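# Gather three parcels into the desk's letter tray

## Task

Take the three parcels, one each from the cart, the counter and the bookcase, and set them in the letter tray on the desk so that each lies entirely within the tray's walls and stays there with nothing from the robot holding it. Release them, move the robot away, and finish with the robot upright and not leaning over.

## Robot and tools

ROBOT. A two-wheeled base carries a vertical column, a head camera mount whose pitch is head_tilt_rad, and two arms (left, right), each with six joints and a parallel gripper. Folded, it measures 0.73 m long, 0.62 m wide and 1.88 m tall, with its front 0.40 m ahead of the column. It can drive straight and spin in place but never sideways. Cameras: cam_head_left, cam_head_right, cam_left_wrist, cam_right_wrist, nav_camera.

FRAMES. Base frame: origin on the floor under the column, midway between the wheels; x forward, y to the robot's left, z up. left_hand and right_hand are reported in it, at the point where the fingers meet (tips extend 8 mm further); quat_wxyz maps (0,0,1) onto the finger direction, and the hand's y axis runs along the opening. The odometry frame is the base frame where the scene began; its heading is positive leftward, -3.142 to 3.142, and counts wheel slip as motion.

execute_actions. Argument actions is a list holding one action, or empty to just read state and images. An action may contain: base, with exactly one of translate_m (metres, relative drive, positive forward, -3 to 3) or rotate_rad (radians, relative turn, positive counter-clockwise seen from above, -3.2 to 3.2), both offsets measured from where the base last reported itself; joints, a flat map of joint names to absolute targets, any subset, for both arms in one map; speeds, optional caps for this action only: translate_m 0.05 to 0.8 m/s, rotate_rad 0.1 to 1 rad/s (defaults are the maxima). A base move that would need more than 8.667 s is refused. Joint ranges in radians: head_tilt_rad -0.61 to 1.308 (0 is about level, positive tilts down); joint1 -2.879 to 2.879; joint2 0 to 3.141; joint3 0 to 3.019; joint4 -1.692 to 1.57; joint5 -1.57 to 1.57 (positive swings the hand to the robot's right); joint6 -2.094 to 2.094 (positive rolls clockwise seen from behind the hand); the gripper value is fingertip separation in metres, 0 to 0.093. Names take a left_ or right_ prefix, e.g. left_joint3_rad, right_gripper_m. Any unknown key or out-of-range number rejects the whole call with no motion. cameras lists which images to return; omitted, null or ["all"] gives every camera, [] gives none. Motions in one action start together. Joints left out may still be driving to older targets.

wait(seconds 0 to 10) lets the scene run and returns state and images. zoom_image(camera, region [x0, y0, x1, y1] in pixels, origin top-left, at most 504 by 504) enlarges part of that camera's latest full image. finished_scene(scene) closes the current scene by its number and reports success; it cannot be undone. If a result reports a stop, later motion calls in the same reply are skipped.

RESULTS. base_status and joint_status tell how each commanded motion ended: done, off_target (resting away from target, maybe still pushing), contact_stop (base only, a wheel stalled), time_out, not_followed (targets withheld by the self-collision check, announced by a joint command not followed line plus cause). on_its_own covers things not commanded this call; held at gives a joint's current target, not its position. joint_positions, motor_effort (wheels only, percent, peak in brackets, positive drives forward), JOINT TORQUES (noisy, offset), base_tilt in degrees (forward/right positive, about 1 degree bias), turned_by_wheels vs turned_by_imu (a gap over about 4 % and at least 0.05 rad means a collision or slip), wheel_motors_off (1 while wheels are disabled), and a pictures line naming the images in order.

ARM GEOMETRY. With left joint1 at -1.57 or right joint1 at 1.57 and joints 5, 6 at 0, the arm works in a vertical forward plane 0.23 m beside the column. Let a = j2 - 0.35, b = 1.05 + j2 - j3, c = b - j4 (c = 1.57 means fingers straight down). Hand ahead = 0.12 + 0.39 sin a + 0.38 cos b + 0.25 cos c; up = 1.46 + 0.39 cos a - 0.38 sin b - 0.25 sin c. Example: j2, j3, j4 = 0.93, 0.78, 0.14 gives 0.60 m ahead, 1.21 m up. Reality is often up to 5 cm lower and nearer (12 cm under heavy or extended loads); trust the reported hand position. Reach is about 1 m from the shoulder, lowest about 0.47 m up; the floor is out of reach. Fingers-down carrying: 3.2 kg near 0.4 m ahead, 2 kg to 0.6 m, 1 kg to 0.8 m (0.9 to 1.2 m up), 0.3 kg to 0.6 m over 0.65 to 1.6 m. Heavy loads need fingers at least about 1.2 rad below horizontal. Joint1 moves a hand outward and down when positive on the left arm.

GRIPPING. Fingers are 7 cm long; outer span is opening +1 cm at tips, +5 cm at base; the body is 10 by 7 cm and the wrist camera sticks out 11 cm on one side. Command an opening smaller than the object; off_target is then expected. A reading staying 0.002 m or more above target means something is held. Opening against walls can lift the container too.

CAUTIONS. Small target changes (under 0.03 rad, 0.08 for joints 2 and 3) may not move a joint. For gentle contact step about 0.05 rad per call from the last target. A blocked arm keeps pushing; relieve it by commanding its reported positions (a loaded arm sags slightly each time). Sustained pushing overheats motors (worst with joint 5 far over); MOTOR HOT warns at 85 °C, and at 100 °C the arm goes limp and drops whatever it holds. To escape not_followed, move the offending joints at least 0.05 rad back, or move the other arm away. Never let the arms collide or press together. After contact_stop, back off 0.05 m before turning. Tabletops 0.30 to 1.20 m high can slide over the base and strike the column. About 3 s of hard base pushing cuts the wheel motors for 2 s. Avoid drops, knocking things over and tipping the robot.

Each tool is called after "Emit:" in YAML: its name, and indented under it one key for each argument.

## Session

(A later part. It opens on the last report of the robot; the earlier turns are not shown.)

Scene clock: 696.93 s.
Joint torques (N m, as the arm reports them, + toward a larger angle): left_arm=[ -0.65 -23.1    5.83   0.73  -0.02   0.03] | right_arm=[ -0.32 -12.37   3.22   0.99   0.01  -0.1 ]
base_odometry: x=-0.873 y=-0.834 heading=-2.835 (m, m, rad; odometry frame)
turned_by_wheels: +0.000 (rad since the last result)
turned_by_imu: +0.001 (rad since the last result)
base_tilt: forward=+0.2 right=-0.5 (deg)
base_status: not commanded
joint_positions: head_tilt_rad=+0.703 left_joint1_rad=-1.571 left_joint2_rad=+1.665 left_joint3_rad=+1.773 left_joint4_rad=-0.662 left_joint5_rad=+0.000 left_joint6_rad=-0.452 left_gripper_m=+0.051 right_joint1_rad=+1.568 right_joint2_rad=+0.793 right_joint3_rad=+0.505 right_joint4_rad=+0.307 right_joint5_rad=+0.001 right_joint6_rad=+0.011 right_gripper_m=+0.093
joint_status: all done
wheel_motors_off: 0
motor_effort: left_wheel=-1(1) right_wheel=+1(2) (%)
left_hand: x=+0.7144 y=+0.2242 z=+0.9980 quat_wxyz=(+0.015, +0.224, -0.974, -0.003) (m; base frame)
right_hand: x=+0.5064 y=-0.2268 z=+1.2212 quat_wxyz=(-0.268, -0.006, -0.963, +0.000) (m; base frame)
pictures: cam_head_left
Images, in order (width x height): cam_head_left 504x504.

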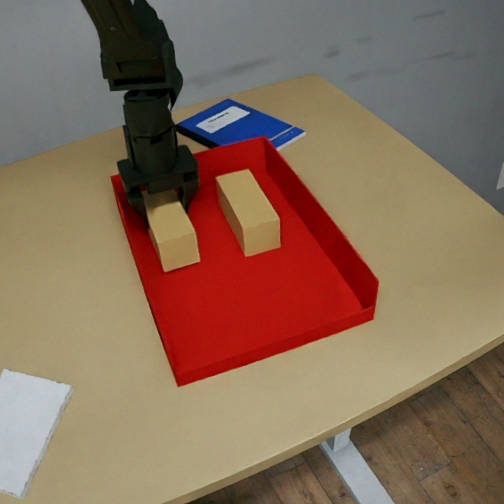

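Emit:
execute_actions:
  actions:
    - {"joints": {"left_gripper_m": 0.062}}
  cameras: ["cam_left_wrist"]

Emit:
execute_actions:
  actions:
    - {"joints": {"left_joint2_rad": 1.35, "left_joint3_rad": 1.55, "left_joint4_rad": -0.72}}
  cameras: ["cam_head_left", "cam_left_wrist", "cam_right_wrist"]

Scene clock: 702.03 s.
Joint torques (N m, as the arm reports them, + toward a larger angle): left_arm=[ -0.75 -22.9    5.79   0.73  -0.02   0.04] | right_arm=[ -0.3  -12.32   3.26   1.02   0.02  -0.1 ]
base_odometry: x=-0.873 y=-0.834 heading=-2.835 (m, m, rad; odometry frame)
turned_by_wheels: +0.000 (rad since the last result)
turned_by_imu: +0.001 (rad since the last result)
base_tilt: forward=+0.2 right=-0.6 (deg)
base_status: not commanded
joint_positions: head_tilt_rad=+0.703 left_joint1_rad=-1.571 left_joint2_rad=+1.665 left_joint3_rad=+1.773 left_joint4_rad=-0.662 left_joint5_rad=+0.000 left_joint6_rad=-0.452 left_gripper_m=+0.062 right_joint1_rad=+1.568 right_joint2_rad=+0.793 right_joint3_rad=+0.505 right_joint4_rad=+0.307 right_joint5_rad=+0.001 right_joint6_rad=+0.011 right_gripper_m=+0.093
joint_status: all done
wheel_motors_off: 0
motor_effort: left_wheel=-1(1) right_wheel=+1(1) (%)
left_hand: x=+0.7144 y=+0.2242 z=+0.9980 quat_wxyz=(+0.015, +0.224, -0.974, -0.003) (m; base frame)
right_hand: x=+0.5064 y=-0.2268 z=+1.2212 quat_wxyz=(-0.268, -0.006, -0.963, +0.000) (m; base frame)
pictures: cam_left_wrist
Images, in order (width x height): cam_left_wrist 616x616.

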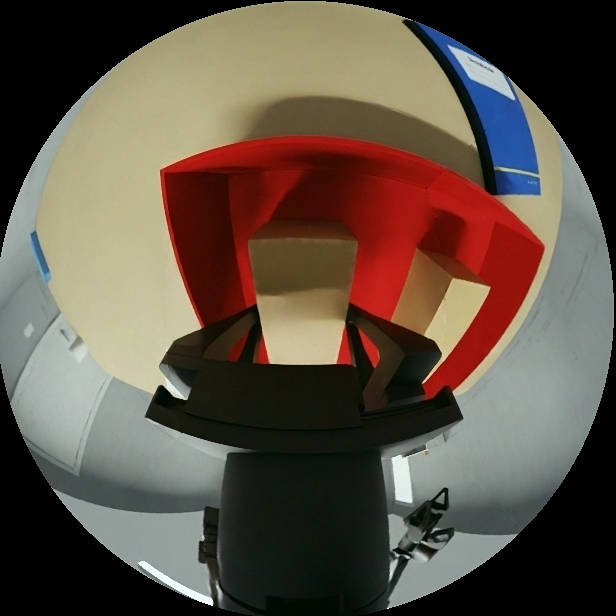

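Scene clock: 703.23 s.
Joint torques (N m, as the arm reports them, + toward a larger angle): left_arm=[ -1.19 -22.24   5.78   0.32  -0.06   0.05] | right_arm=[ -0.32 -12.33   3.26   1.02   0.01  -0.1 ]
base_odometry: x=-0.873 y=-0.834 heading=-2.835 (m, m, rad; odometry frame)
turned_by_wheels: +0.000 (rad since the last result)
turned_by_imu: +0.000 (rad since the last result)
base_tilt: forward=+0.1 right=-0.5 (deg)
base_status: not commanded
joint_positions: head_tilt_rad=+0.703 left_joint1_rad=-1.571 left_joint2_rad=+1.325 left_joint3_rad=+1.543 left_joint4_rad=-0.712 left_joint5_rad=+0.002 left_joint6_rad=-0.452 left_gripper_m=+0.062 right_joint1_rad=+1.568 right_joint2_rad=+0.793 right_joint3_rad=+0.505 right_joint4_rad=+0.307 right_joint5_rad=+0.001 right_joint6_rad=+0.011 right_gripper_m=+0.093
joint_status: all done
wheel_motors_off: 0
motor_effort: left_wheel=-1(2) right_wheel=+1(2) (%)
left_hand: x=+0.7084 y=+0.2238 z=+1.1435 quat_wxyz=(-0.014, +0.224, -0.974, +0.005) (m; base frame)
right_hand: x=+0.5064 y=-0.2268 z=+1.2212 quat_wxyz=(-0.268, -0.006, -0.963, +0.000) (m; base frame)
pictures: cam_head_left, cam_left_wrist, cam_right_wrist
Images, in order (width x height): cam_head_left 504x504, cam_left_wrist 616x616, cam_right_wrist 616x616.

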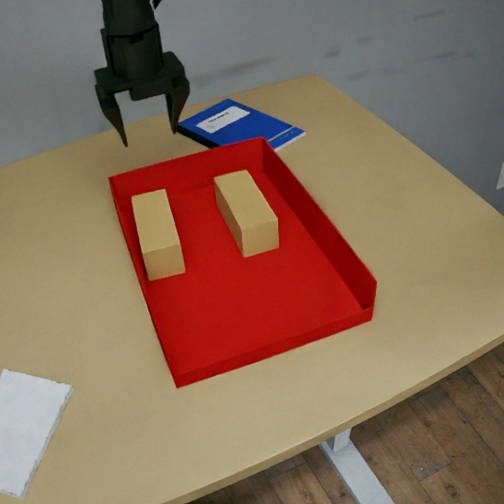

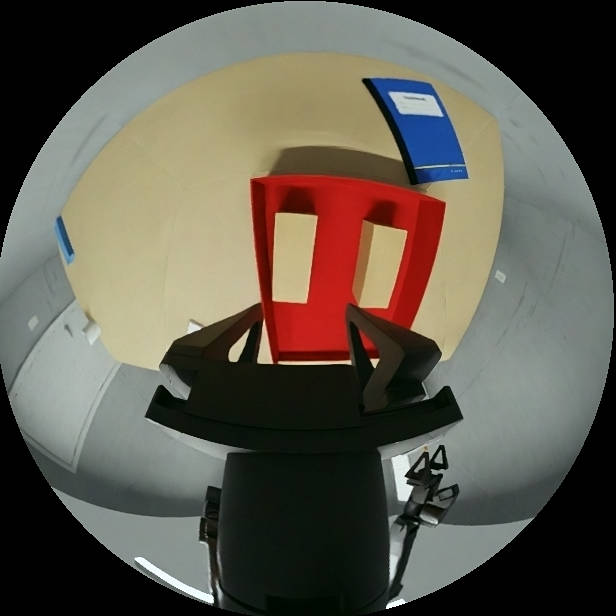

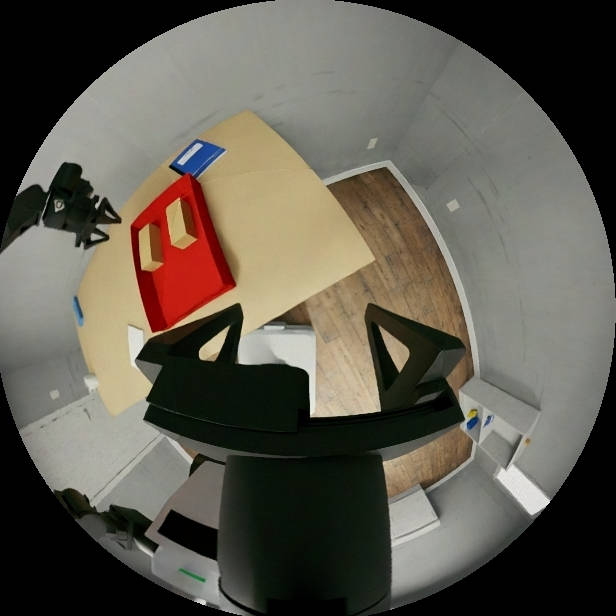

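Emit:
execute_actions:
  actions: []

Scene clock: 722.77 s.
Joint torques (N m, as the arm reports them, + toward a larger angle): left_arm=[ -0.47 -20.99   5.7    0.34  -0.07   0.03] | right_arm=[ -0.31 -12.29   3.25   1.04   0.02  -0.1 ]
base_odometry: x=-0.873 y=-0.834 heading=-2.835 (m, m, rad; odometry frame)
turned_by_wheels: +0.000 (rad since the last result)
turned_by_imu: +0.001 (rad since the last result)
base_tilt: forward=+0.2 right=-0.6 (deg)
base_status: not commanded
joint_positions: head_tilt_rad=+0.703 left_joint1_rad=-1.571 left_joint2_rad=+1.325 left_joint3_rad=+1.543 left_joint4_rad=-0.712 left_joint5_rad=+0.002 left_joint6_rad=-0.452 left_gripper_m=+0.062 right_joint1_rad=+1.568 right_joint2_rad=+0.793 right_joint3_rad=+0.505 right_joint4_rad=+0.307 right_joint5_rad=+0.001 right_joint6_rad=+0.011 right_gripper_m=+0.093
joint_status: all done
wheel_motors_off: 0
motor_effort: left_wheel=-1(2) right_wheel=+2(2) (%)
left_hand: x=+0.7084 y=+0.2238 z=+1.1435 quat_wxyz=(-0.014, +0.224, -0.974, +0.005) (m; base frame)
right_hand: x=+0.5064 y=-0.2268 z=+1.2212 quat_wxyz=(-0.268, -0.006, -0.963, +0.000) (m; base frame)
pictures: cam_head_left, cam_head_right, cam_left_wrist, cam_right_wrist, nav_camera
Images, in order (width x height): cam_head_left 504x504, cam_head_right 504x504, cam_left_wrist 616x616, cam_right_wrist 616x616, nav_camera 504x504.

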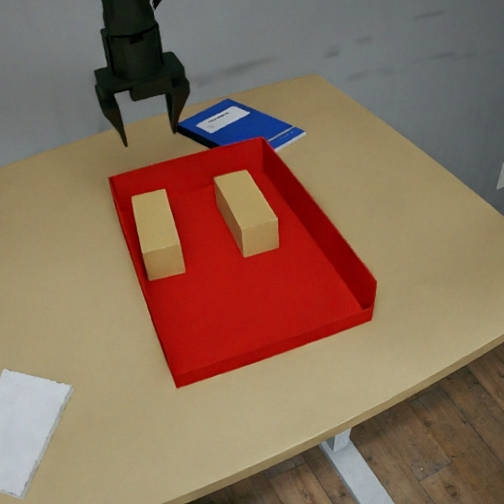

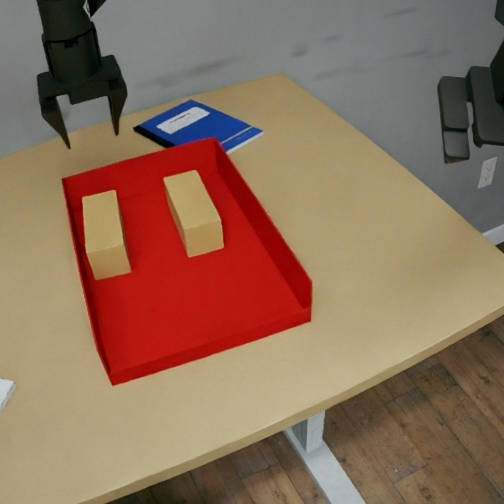

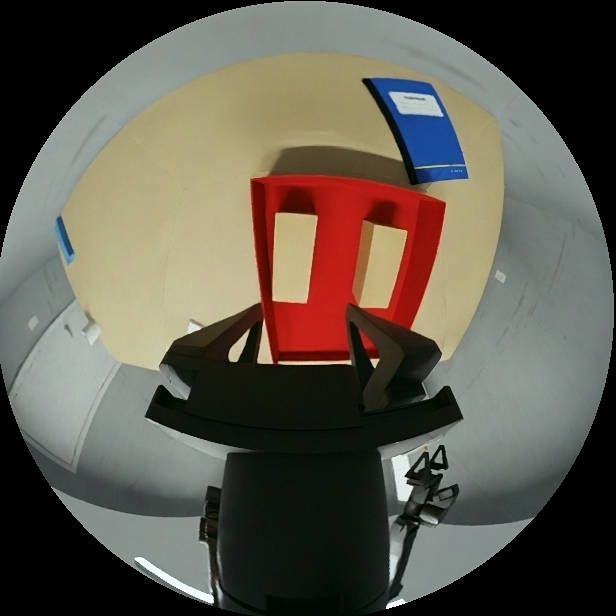

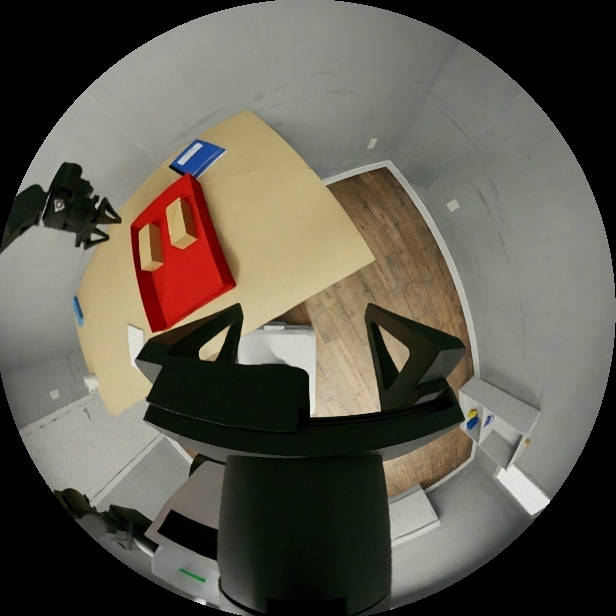

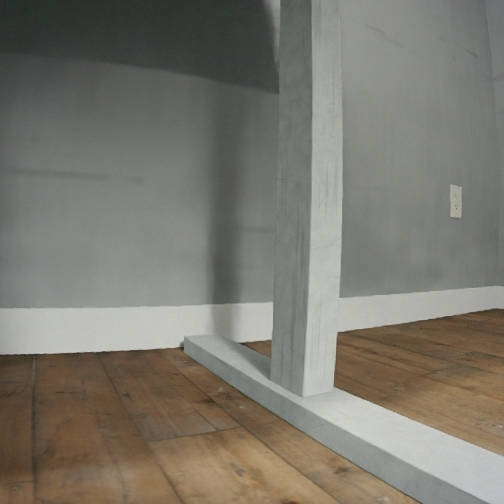

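Emit:
execute_actions:
  actions:
    - {"base": {"translate_m": -0.15}, "joints": {"left_joint2_rad": 0.8, "left_joint3_rad": 0.62, "left_joint4_rad": -0.33, "left_joint6_rad": 0, "left_gripper_m": 0.093, "right_joint2_rad": 0.79, "right_joint3_rad": 0.62, "right_joint4_rad": -0.33, "head_tilt_rad": 0.25}}
  cameras: ["cam_left_wrist", "nav_camera"]

Emit:
execute_actions:
  actions:
    - {"base": {"rotate_rad": -2.0}}
  cameras: ["cam_head_left", "cam_head_right", "nav_camera"]

Scene clock: 735.33 s.
Joint torques (N m, as the arm reports them, + toward a larger angle): left_arm=[ -0.76 -11.94   3.42   1.07  -0.01   0.2 ] | right_arm=[ -0.31 -13.24   3.7    0.21   0.02  -0.1 ]
base_odometry: x=-0.730 y=-0.788 heading=-2.837 (m, m, rad; odometry frame)
turned_by_wheels: -0.001 (rad since the last result)
turned_by_imu: +0.000 (rad since the last result)
base_tilt: forward=+0.1 right=-0.5 (deg)
base_status: done
joint_positions: head_tilt_rad=+0.269 left_joint1_rad=-1.571 left_joint2_rad=+0.792 left_joint3_rad=+0.606 left_joint4_rad=-0.342 left_joint5_rad=+0.002 left_joint6_rad=-0.008 left_gripper_m=+0.093 right_joint1_rad=+1.568 right_joint2_rad=+0.791 right_joint3_rad=+0.622 right_joint4_rad=-0.324 right_joint5_rad=+0.001 right_joint6_rad=+0.011 right_gripper_m=+0.093
joint_status: all done
wheel_motors_off: 0
motor_effort: left_wheel=-2(34) right_wheel=-1(75) (%)
left_hand: x=+0.4151 y=+0.2241 z=+1.1971 quat_wxyz=(+0.002, +0.004, -1.000, +0.001) (m; base frame)
right_hand: x=+0.4294 y=-0.2267 z=+1.1996 quat_wxyz=(-0.015, -0.006, -1.000, +0.002) (m; base frame)
pictures: cam_left_wrist, nav_camera
Images, in order (width x height): cam_left_wrist 616x616, nav_camera 504x504.

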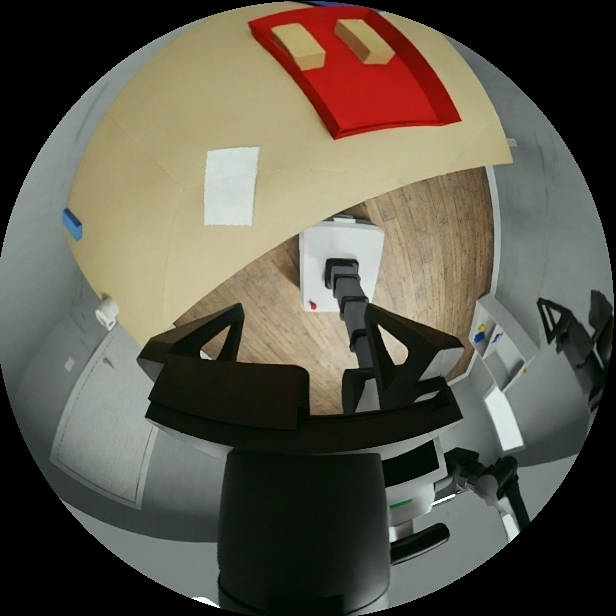

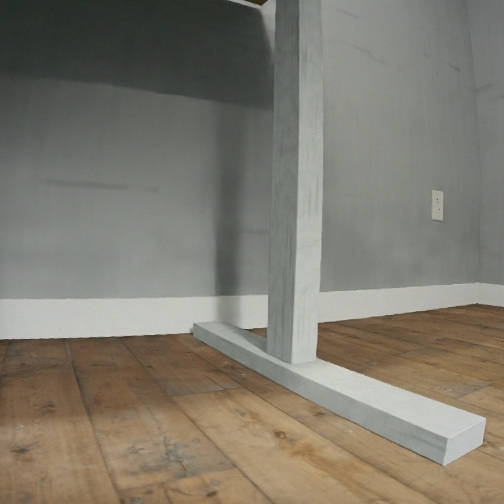

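Scene clock: 738.63 s.
Joint torques (N m, as the arm reports them, + toward a larger angle): left_arm=[ -0.73 -11.23   3.61   1.17  -0.03   0.19] | right_arm=[ -0.36 -13.17   3.83   0.23   0.01  -0.1 ]
base_odometry: x=-0.730 y=-0.788 heading=+1.447 (m, m, rad; odometry frame)
turned_by_wheels: -1.999 (rad since the last result)
turned_by_imu: -1.985 (rad since the last result)
base_tilt: forward=+0.2 right=-0.5 (deg)
base_status: done
joint_positions: head_tilt_rad=+0.269 left_joint1_rad=-1.571 left_joint2_rad=+0.792 left_joint3_rad=+0.606 left_joint4_rad=-0.342 left_joint5_rad=+0.002 left_joint6_rad=-0.008 left_gripper_m=+0.093 right_joint1_rad=+1.568 right_joint2_rad=+0.791 right_joint3_rad=+0.622 right_joint4_rad=-0.324 right_joint5_rad=+0.001 right_joint6_rad=+0.011 right_gripper_m=+0.093
joint_status: not commanded
wheel_motors_off: 0
motor_effort: left_wheel=+2(63) right_wheel=-2(40) (%)
left_hand: x=+0.4151 y=+0.2241 z=+1.1971 quat_wxyz=(+0.002, +0.004, -1.000, +0.001) (m; base frame)
right_hand: x=+0.4294 y=-0.2267 z=+1.1996 quat_wxyz=(-0.015, -0.006, -1.000, +0.002) (m; base frame)
pictures: cam_head_left, cam_head_right, nav_camera
Images, in order (width x height): cam_head_left 504x504, cam_head_right 504x504, nav_camera 504x504.

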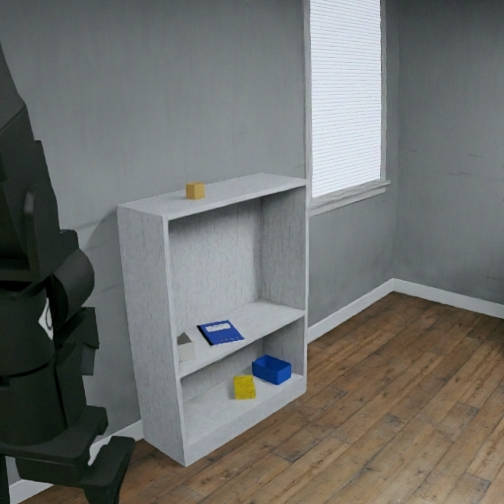

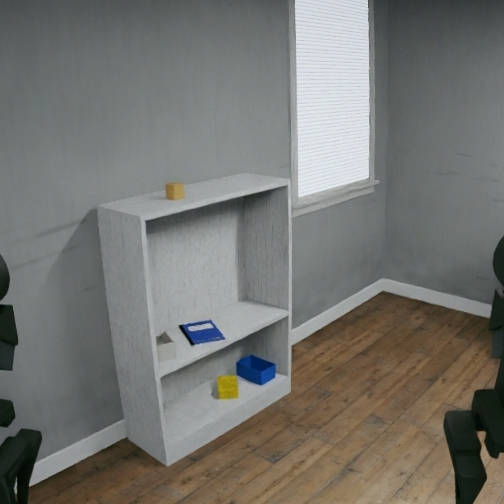

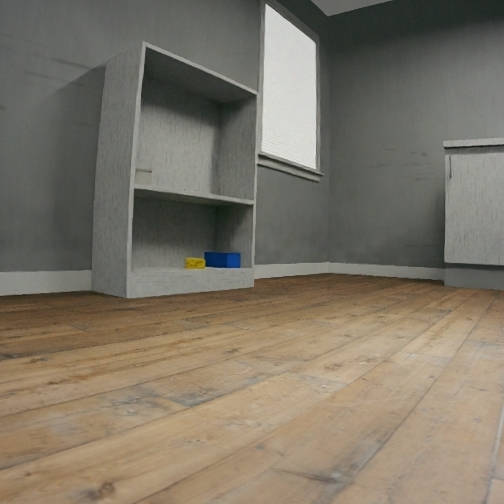

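Emit:
zoom_image:
  camera: "cam_head_left"
  region: [110, 160, 320, 260]

Emit:
zoom_image:
  camera: "cam_head_right"
  region: [90, 160, 300, 260]

Region (110, 160, 320, 260) of cam_head_left's 504x504 image, scaled by 2.400, with more detail than that image has; it fills the top 240 rows of this view, and the rest is white.

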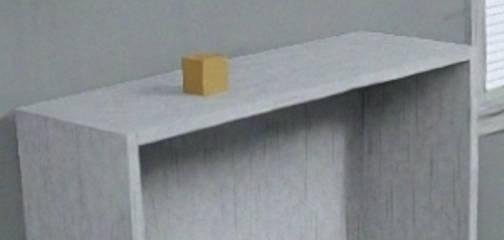

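Region (90, 160, 300, 260) of cam_head_right's 504x504 image, scaled by 2.400, with more detail than that image has; it fills the top 240 rows of this view, and the rest is white.

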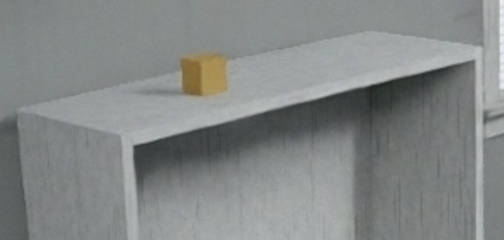

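Emit:
zoom_image:
  camera: "cam_head_right"
  region: [130, 300, 300, 420]

Emit:
zoom_image:
  camera: "nav_camera"
  region: [90, 130, 270, 300]

Region (130, 300, 300, 420) of cam_head_right's 504x504 image, scaled by 2.965, with more detail than that image has; it fills the top 356 rows of this view, and the rest is white.

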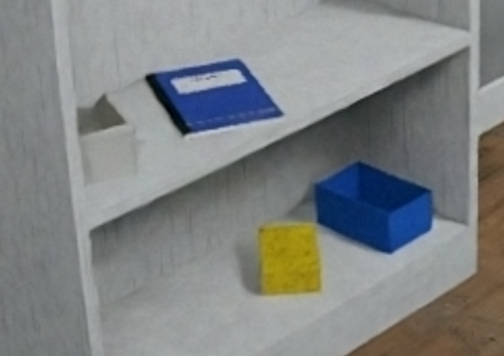

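Region (90, 130, 270, 300) of nav_camera's 504x504 image, scaled by 2.800, with more detail than that image has.

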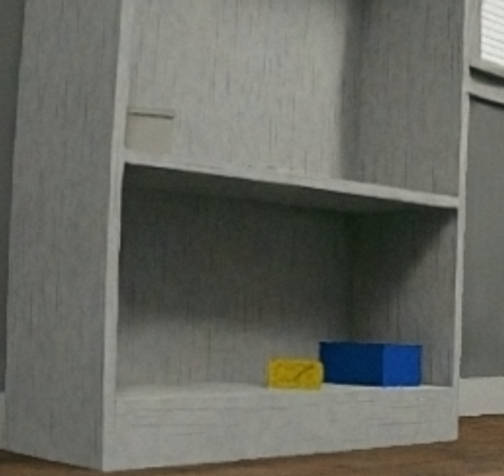

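Emit:
execute_actions:
  actions:
    - {"base": {"rotate_rad": 0.088}}
  cameras: []

Emit:
execute_actions:
  actions:
    - {"base": {"translate_m": 1.39}, "joints": {"left_joint2_rad": 1.13, "left_joint3_rad": 1.37, "left_joint4_rad": -0.745, "left_joint6_rad": 0.715, "head_tilt_rad": 0.62}}

Scene clock: 806.53 s.
Joint torques (N m, as the arm reports them, + toward a larger angle): left_arm=[ -0.77 -11.21   3.73   1.14  -0.03   0.21] | right_arm=[ -0.33 -13.24   3.78   0.24   0.01  -0.1 ]
base_odometry: x=-0.730 y=-0.788 heading=+1.534 (m, m, rad; odometry frame)
turned_by_wheels: +0.087 (rad since the last result)
turned_by_imu: +0.089 (rad since the last result)
base_tilt: forward=+0.2 right=-0.5 (deg)
base_status: done
joint_positions: head_tilt_rad=+0.269 left_joint1_rad=-1.571 left_joint2_rad=+0.792 left_joint3_rad=+0.606 left_joint4_rad=-0.342 left_joint5_rad=+0.001 left_joint6_rad=-0.008 left_gripper_m=+0.093 right_joint1_rad=+1.568 right_joint2_rad=+0.791 right_joint3_rad=+0.622 right_joint4_rad=-0.324 right_joint5_rad=+0.001 right_joint6_rad=+0.011 right_gripper_m=+0.093
joint_status: not commanded
wheel_motors_off: 0
motor_effort: left_wheel=-3(24) right_wheel=+3(23) (%)
left_hand: x=+0.4151 y=+0.2241 z=+1.1971 quat_wxyz=(+0.002, +0.004, -1.000, +0.001) (m; base frame)
right_hand: x=+0.4294 y=-0.2267 z=+1.1996 quat_wxyz=(-0.015, -0.006, -1.000, +0.002) (m; base frame)
pictures: none
No camera images: the call's "cameras" was empty. Leave "cameras" out to get every camera's image.

Scene clock: 810.47 s.
Joint torques (N m, as the arm reports them, + toward a larger angle): left_arm=[ -1.24 -21.95   6.58   0.12   0.08   0.19] | right_arm=[ -0.27 -13.33   3.81   0.27   0.02  -0.1 ]
base_odometry: x=-0.678 y=+0.601 heading=+1.533 (m, m, rad; odometry frame)
turned_by_wheels: -0.002 (rad since the last result)
turned_by_imu: +0.001 (rad since the last result)
base_tilt: forward=+0.3 right=-0.5 (deg)
base_status: done
joint_positions: head_tilt_rad=+0.624 left_joint1_rad=-1.571 left_joint2_rad=+1.138 left_joint3_rad=+1.349 left_joint4_rad=-0.732 left_joint5_rad=+0.001 left_joint6_rad=+0.706 left_gripper_m=+0.093 right_joint1_rad=+1.568 right_joint2_rad=+0.790 right_joint3_rad=+0.622 right_joint4_rad=-0.324 right_joint5_rad=+0.001 right_joint6_rad=+0.011 right_gripper_m=+0.093
joint_status: all done
wheel_motors_off: 0
motor_effort: left_wheel=-2(52) right_wheel=+1(72) (%)
left_hand: x=+0.6543 y=+0.2241 z=+1.1972 quat_wxyz=(-0.001, -0.346, -0.938, +0.000) (m; base frame)
right_hand: x=+0.4295 y=-0.2267 z=+1.1998 quat_wxyz=(-0.015, -0.006, -1.000, +0.002) (m; base frame)
pictures: cam_head_left, cam_head_right, cam_left_wrist, cam_right_wrist, nav_camera
Images, in order (width x height): cam_head_left 504x504, cam_head_right 504x504, cam_left_wrist 616x616, cam_right_wrist 616x616, nav_camera 504x504.

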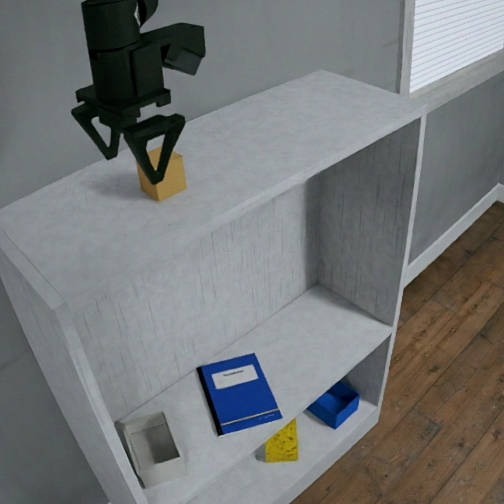

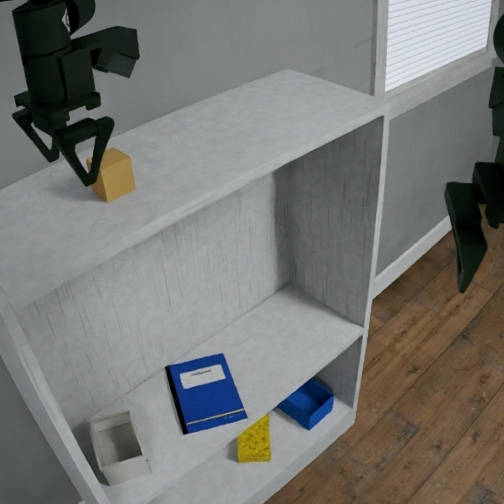

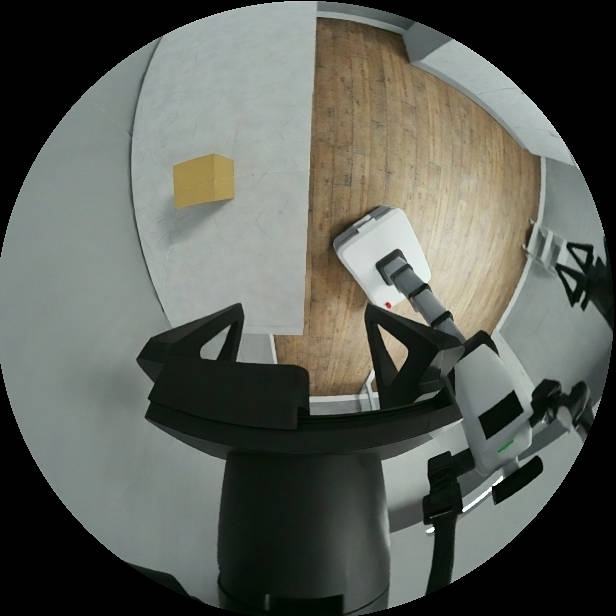

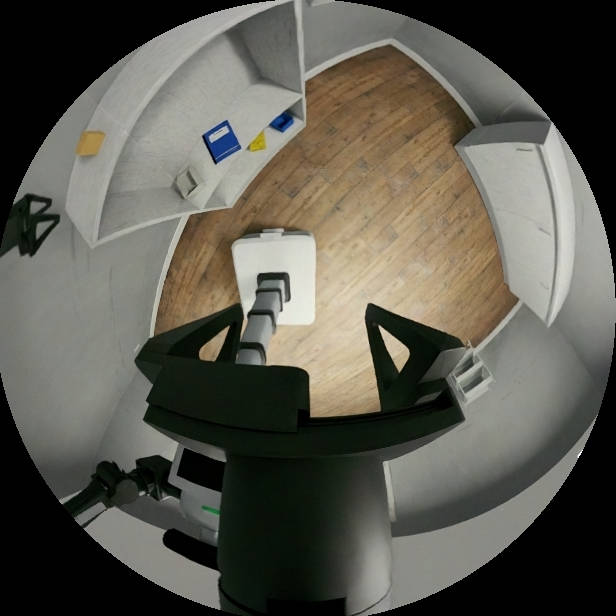

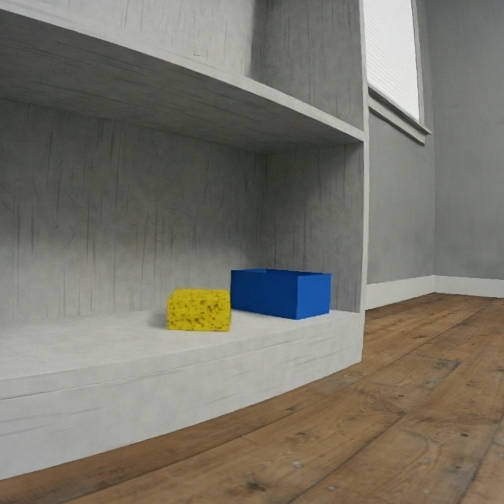

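Emit:
zoom_image:
  camera: "cam_left_wrist"
  region: [120, 110, 340, 330]

Emit:
zoom_image:
  camera: "cam_head_left"
  region: [60, 80, 260, 240]

Emit:
zoom_image:
  camera: "cam_head_right"
  region: [10, 80, 210, 240]

Region (120, 110, 340, 330) of cam_left_wrist's 616x616 image, scaled by 2.291, with more detail than that image has.

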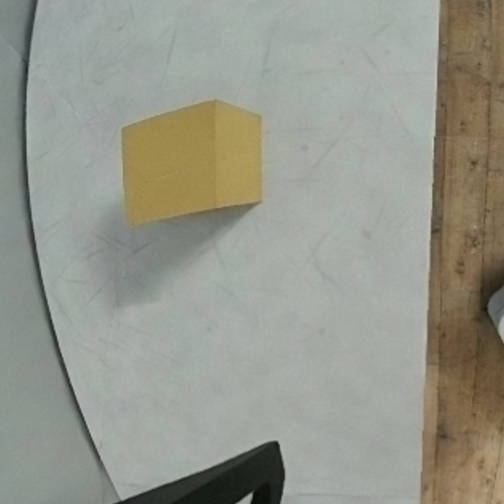

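Region (60, 80, 260, 240) of cam_head_left's 504x504 image, scaled by 2.520, with more detail than that image has; it fills the top 403 rows of this view, and the rest is white.

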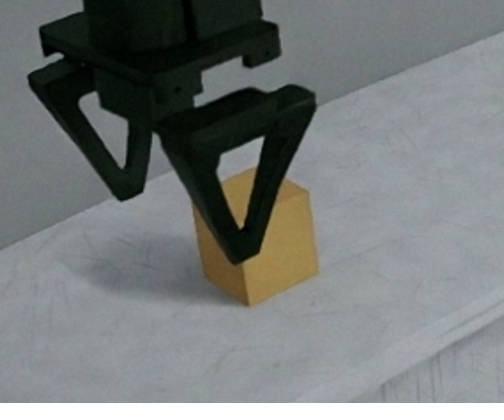

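Region (10, 80, 210, 240) of cam_head_right's 504x504 image, scaled by 2.520, with more detail than that image has; it fills the top 403 rows of this view, and the rest is white.

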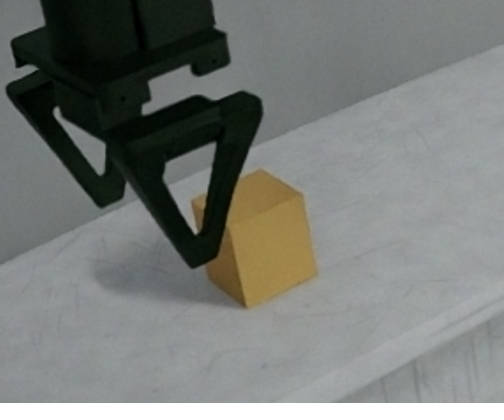

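Emit:
execute_actions:
  actions:
    - {"base": {"translate_m": 0.155}, "joints": {"left_joint1_rad": -1.535, "left_joint6_rad": 0.79, "left_joint2_rad": 1.19, "left_joint3_rad": 1.385, "left_joint4_rad": -0.70}}
  cameras: ["cam_left_wrist", "cam_head_left", "cam_right_wrist"]

Scene clock: 878.20 s.
Joint torques (N m, as the arm reports them, + toward a larger angle): left_arm=[  0.19 -19.49   7.05   0.97   0.04   0.16] | right_arm=[ -0.35 -13.13   3.73   0.2    0.01  -0.1 ]
base_odometry: x=-0.672 y=+0.756 heading=+1.531 (m, m, rad; odometry frame)
turned_by_wheels: -0.002 (rad since the last result)
turned_by_imu: +0.000 (rad since the last result)
base_tilt: forward=+0.2 right=-0.6 (deg)
base_status: done
joint_positions: head_tilt_rad=+0.624 left_joint1_rad=-1.543 left_joint2_rad=+1.170 left_joint3_rad=+1.357 left_joint4_rad=-0.713 left_joint5_rad=+0.001 left_joint6_rad=+0.781 left_gripper_m=+0.093 right_joint1_rad=+1.568 right_joint2_rad=+0.791 right_joint3_rad=+0.622 right_joint4_rad=-0.324 right_joint5_rad=+0.001 right_joint6_rad=+0.011 right_gripper_m=+0.093
joint_status: all done
wheel_motors_off: 0
motor_effort: left_wheel=-1(47) right_wheel=+1(45) (%)
left_hand: x=+0.6546 y=+0.2389 z=+1.1822 quat_wxyz=(+0.006, -0.374, -0.927, -0.010) (m; base frame)
right_hand: x=+0.4296 y=-0.2267 z=+1.1997 quat_wxyz=(-0.015, -0.006, -1.000, +0.002) (m; base frame)
pictures: cam_head_left, cam_left_wrist, cam_right_wrist
Images, in order (width x height): cam_head_left 504x504, cam_left_wrist 616x616, cam_right_wrist 616x616.

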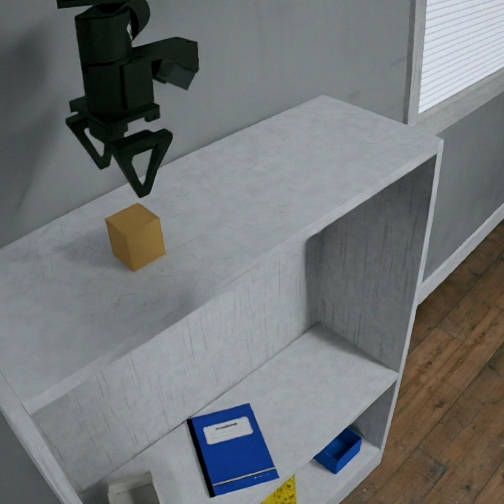

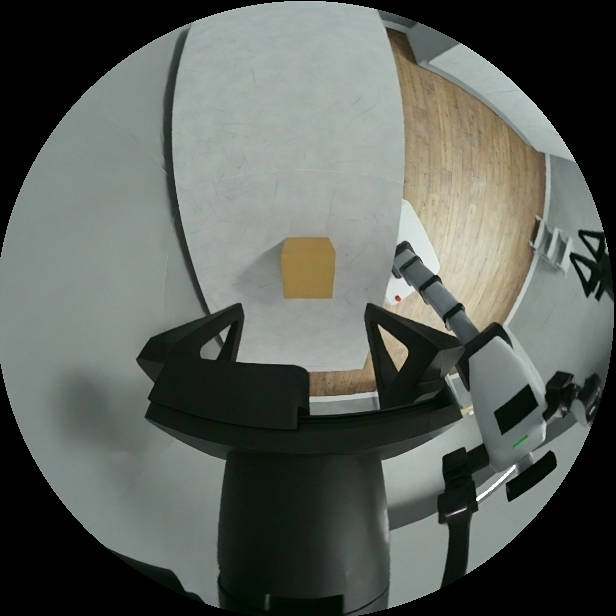

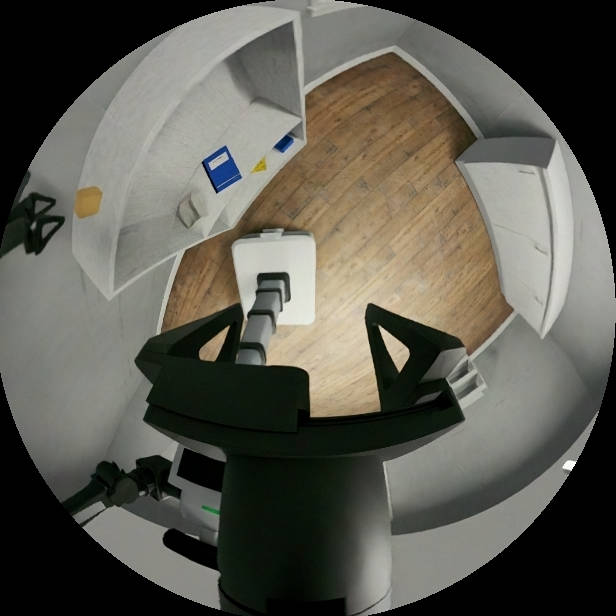

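Emit:
execute_actions:
  actions:
    - {"joints": {"left_joint2_rad": 1.345, "left_joint3_rad": 1.412, "left_joint4_rad": -0.553}}
  cameras: ["cam_left_wrist", "cam_head_left"]

Scene clock: 900.47 s.
Joint torques (N m, as the arm reports them, + toward a larger angle): left_arm=[  1.3  -22.7    5.13   1.01   0.03   0.19] | right_arm=[ -0.29 -13.16   3.78   0.25   0.01  -0.1 ]
base_odometry: x=-0.672 y=+0.756 heading=+1.531 (m, m, rad; odometry frame)
turned_by_wheels: +0.000 (rad since the last result)
turned_by_imu: +0.002 (rad since the last result)
base_tilt: forward=+0.2 right=-0.6 (deg)
base_status: not commanded
joint_positions: head_tilt_rad=+0.624 left_joint1_rad=-1.543 left_joint2_rad=+1.352 left_joint3_rad=+1.398 left_joint4_rad=-0.566 left_joint5_rad=+0.002 left_joint6_rad=+0.781 left_gripper_m=+0.093 right_joint1_rad=+1.568 right_joint2_rad=+0.791 right_joint3_rad=+0.622 right_joint4_rad=-0.324 right_joint5_rad=+0.001 right_joint6_rad=+0.011 right_gripper_m=+0.093
joint_status: all done
wheel_motors_off: 0
motor_effort: left_wheel=-1(1) right_wheel=+1(1) (%)
left_hand: x=+0.6556 y=+0.2409 z=+1.0948 quat_wxyz=(+0.002, -0.374, -0.927, -0.011) (m; base frame)
right_hand: x=+0.4296 y=-0.2267 z=+1.1997 quat_wxyz=(-0.015, -0.006, -1.000, +0.002) (m; base frame)
pictures: cam_head_left, cam_left_wrist
Images, in order (width x height): cam_head_left 504x504, cam_left_wrist 616x616.

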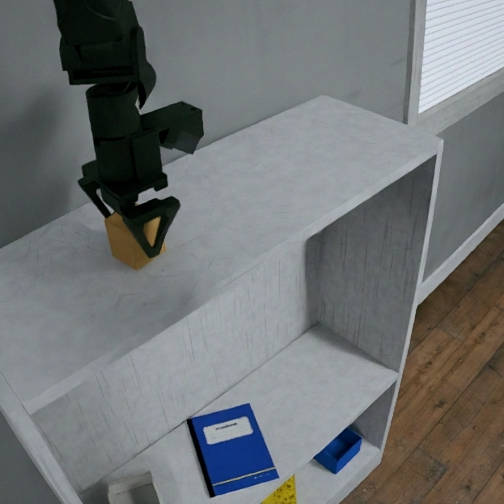

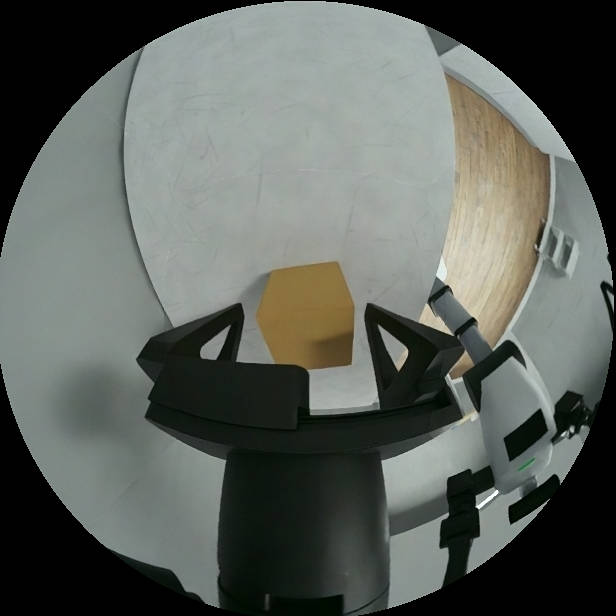

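Emit:
execute_actions:
  actions:
    - {"joints": {"left_gripper_m": 0.03}}
  cameras: ["cam_left_wrist"]

Emit:
execute_actions:
  actions:
    - {"joints": {"left_joint2_rad": 1.2, "left_joint3_rad": 1.40, "left_joint4_rad": -0.71}}
  cameras: ["cam_left_wrist", "cam_head_left"]

Scene clock: 904.17 s.
Joint torques (N m, as the arm reports them, + toward a larger angle): left_arm=[  0.3  -22.56   4.87   0.86   0.03   0.22] | right_arm=[ -0.17 -13.11   3.74   0.24   0.01  -0.11]
base_odometry: x=-0.672 y=+0.756 heading=+1.531 (m, m, rad; odometry frame)
turned_by_wheels: +0.000 (rad since the last result)
turned_by_imu: +0.001 (rad since the last result)
base_tilt: forward=+0.1 right=-0.6 (deg)
base_status: not commanded
joint_positions: head_tilt_rad=+0.624 left_joint1_rad=-1.543 left_joint2_rad=+1.352 left_joint3_rad=+1.398 left_joint4_rad=-0.566 left_joint5_rad=+0.002 left_joint6_rad=+0.782 left_gripper_m=+0.049 right_joint1_rad=+1.568 right_joint2_rad=+0.791 right_joint3_rad=+0.622 right_joint4_rad=-0.324 right_joint5_rad=+0.001 right_joint6_rad=+0.011 right_gripper_m=+0.093
joint_status: left_gripper_m off_target (ended at +0.049, target +0.030)
wheel_motors_off: 0
motor_effort: left_wheel=-1(1) right_wheel=+1(1) (%)
left_hand: x=+0.6556 y=+0.2409 z=+1.0948 quat_wxyz=(+0.002, -0.375, -0.927, -0.011) (m; base frame)
right_hand: x=+0.4296 y=-0.2267 z=+1.1997 quat_wxyz=(-0.015, -0.006, -1.000, +0.002) (m; base frame)
pictures: cam_left_wrist
Images, in order (width x height): cam_left_wrist 616x616.

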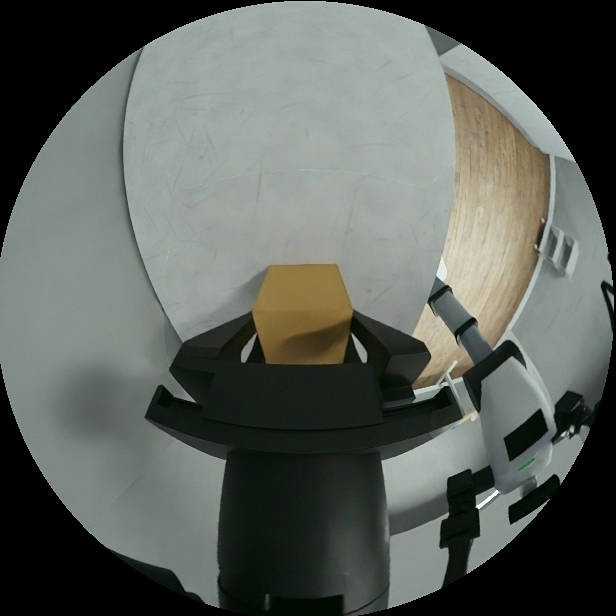

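Scene clock: 905.40 s.
Joint torques (N m, as the arm reports them, + toward a larger angle): left_arm=[  0.92 -21.23   5.42   0.09   0.01   0.19] | right_arm=[ -0.2  -13.24   3.78   0.25   0.02  -0.1 ]
base_odometry: x=-0.672 y=+0.756 heading=+1.531 (m, m, rad; odometry frame)
turned_by_wheels: +0.000 (rad since the last result)
turned_by_imu: +0.000 (rad since the last result)
base_tilt: forward=+0.1 right=-0.6 (deg)
base_status: not commanded
joint_positions: head_tilt_rad=+0.624 left_joint1_rad=-1.543 left_joint2_rad=+1.192 left_joint3_rad=+1.396 left_joint4_rad=-0.696 left_joint5_rad=+0.002 left_joint6_rad=+0.782 left_gripper_m=+0.049 right_joint1_rad=+1.568 right_joint2_rad=+0.791 right_joint3_rad=+0.622 right_joint4_rad=-0.324 right_joint5_rad=+0.001 right_joint6_rad=+0.011 right_gripper_m=+0.093
joint_status: all done
wheel_motors_off: 0
motor_effort: left_wheel=-1(1) right_wheel=+1(1) (%)
left_hand: x=+0.6737 y=+0.2391 z=+1.1807 quat_wxyz=(-0.010, -0.375, -0.927, -0.016) (m; base frame)
right_hand: x=+0.4296 y=-0.2267 z=+1.1997 quat_wxyz=(-0.015, -0.006, -1.000, +0.002) (m; base frame)
pictures: cam_head_left, cam_left_wrist
Images, in order (width x height): cam_head_left 504x504, cam_left_wrist 616x616.

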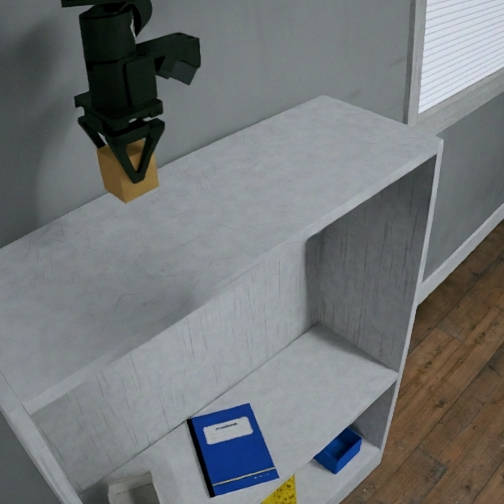

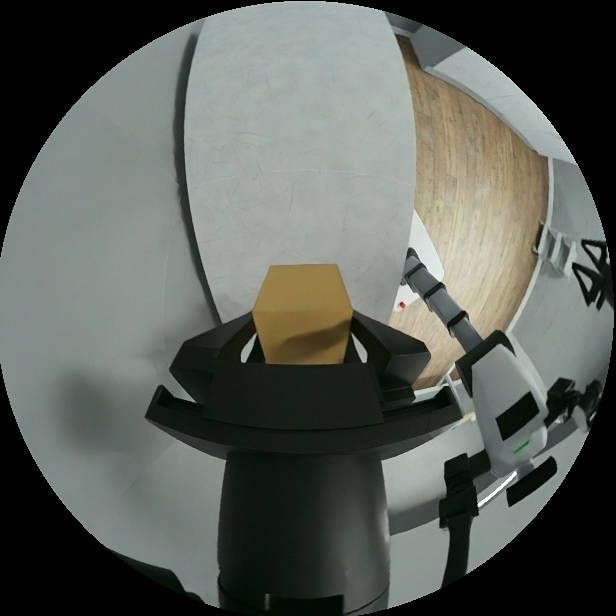

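Emit:
execute_actions:
  actions:
    - {"base": {"translate_m": -1.545}, "joints": {"left_joint1_rad": -1.58, "left_joint6_rad": -0.61, "head_tilt_rad": 0.7}}
  cameras: ["cam_left_wrist"]

Scene clock: 922.63 s.
Joint torques (N m, as the arm reports them, + toward a larger angle): left_arm=[ -0.61 -21.2    5.53  -0.03  -0.05   0.03] | right_arm=[ -0.32 -13.27   3.79   0.22   0.02  -0.11]
base_odometry: x=-0.734 y=-0.788 heading=+1.530 (m, m, rad; odometry frame)
turned_by_wheels: -0.001 (rad since the last result)
turned_by_imu: -0.001 (rad since the last result)
base_tilt: forward=+0.1 right=-0.6 (deg)
base_status: done
joint_positions: head_tilt_rad=+0.703 left_joint1_rad=-1.573 left_joint2_rad=+1.192 left_joint3_rad=+1.396 left_joint4_rad=-0.698 left_joint5_rad=+0.001 left_joint6_rad=-0.601 left_gripper_m=+0.049 right_joint1_rad=+1.568 right_joint2_rad=+0.790 right_joint3_rad=+0.622 right_joint4_rad=-0.324 right_joint5_rad=+0.001 right_joint6_rad=+0.011 right_gripper_m=+0.093
joint_status: all done
wheel_motors_off: 0
motor_effort: left_wheel=-1(68) right_wheel=+1(59) (%)
left_hand: x=+0.6731 y=+0.2233 z=+1.1805 quat_wxyz=(-0.014, +0.295, -0.955, +0.006) (m; base frame)
right_hand: x=+0.4295 y=-0.2267 z=+1.1998 quat_wxyz=(-0.015, -0.006, -1.000, +0.002) (m; base frame)
pictures: cam_left_wrist
Images, in order (width x height): cam_left_wrist 616x616.

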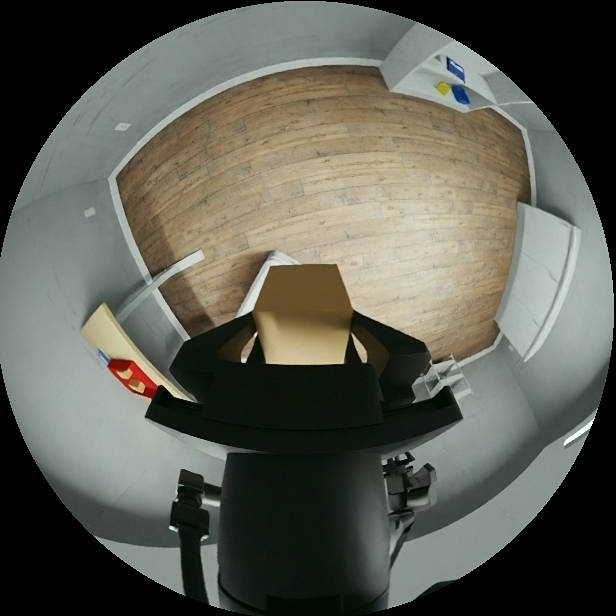

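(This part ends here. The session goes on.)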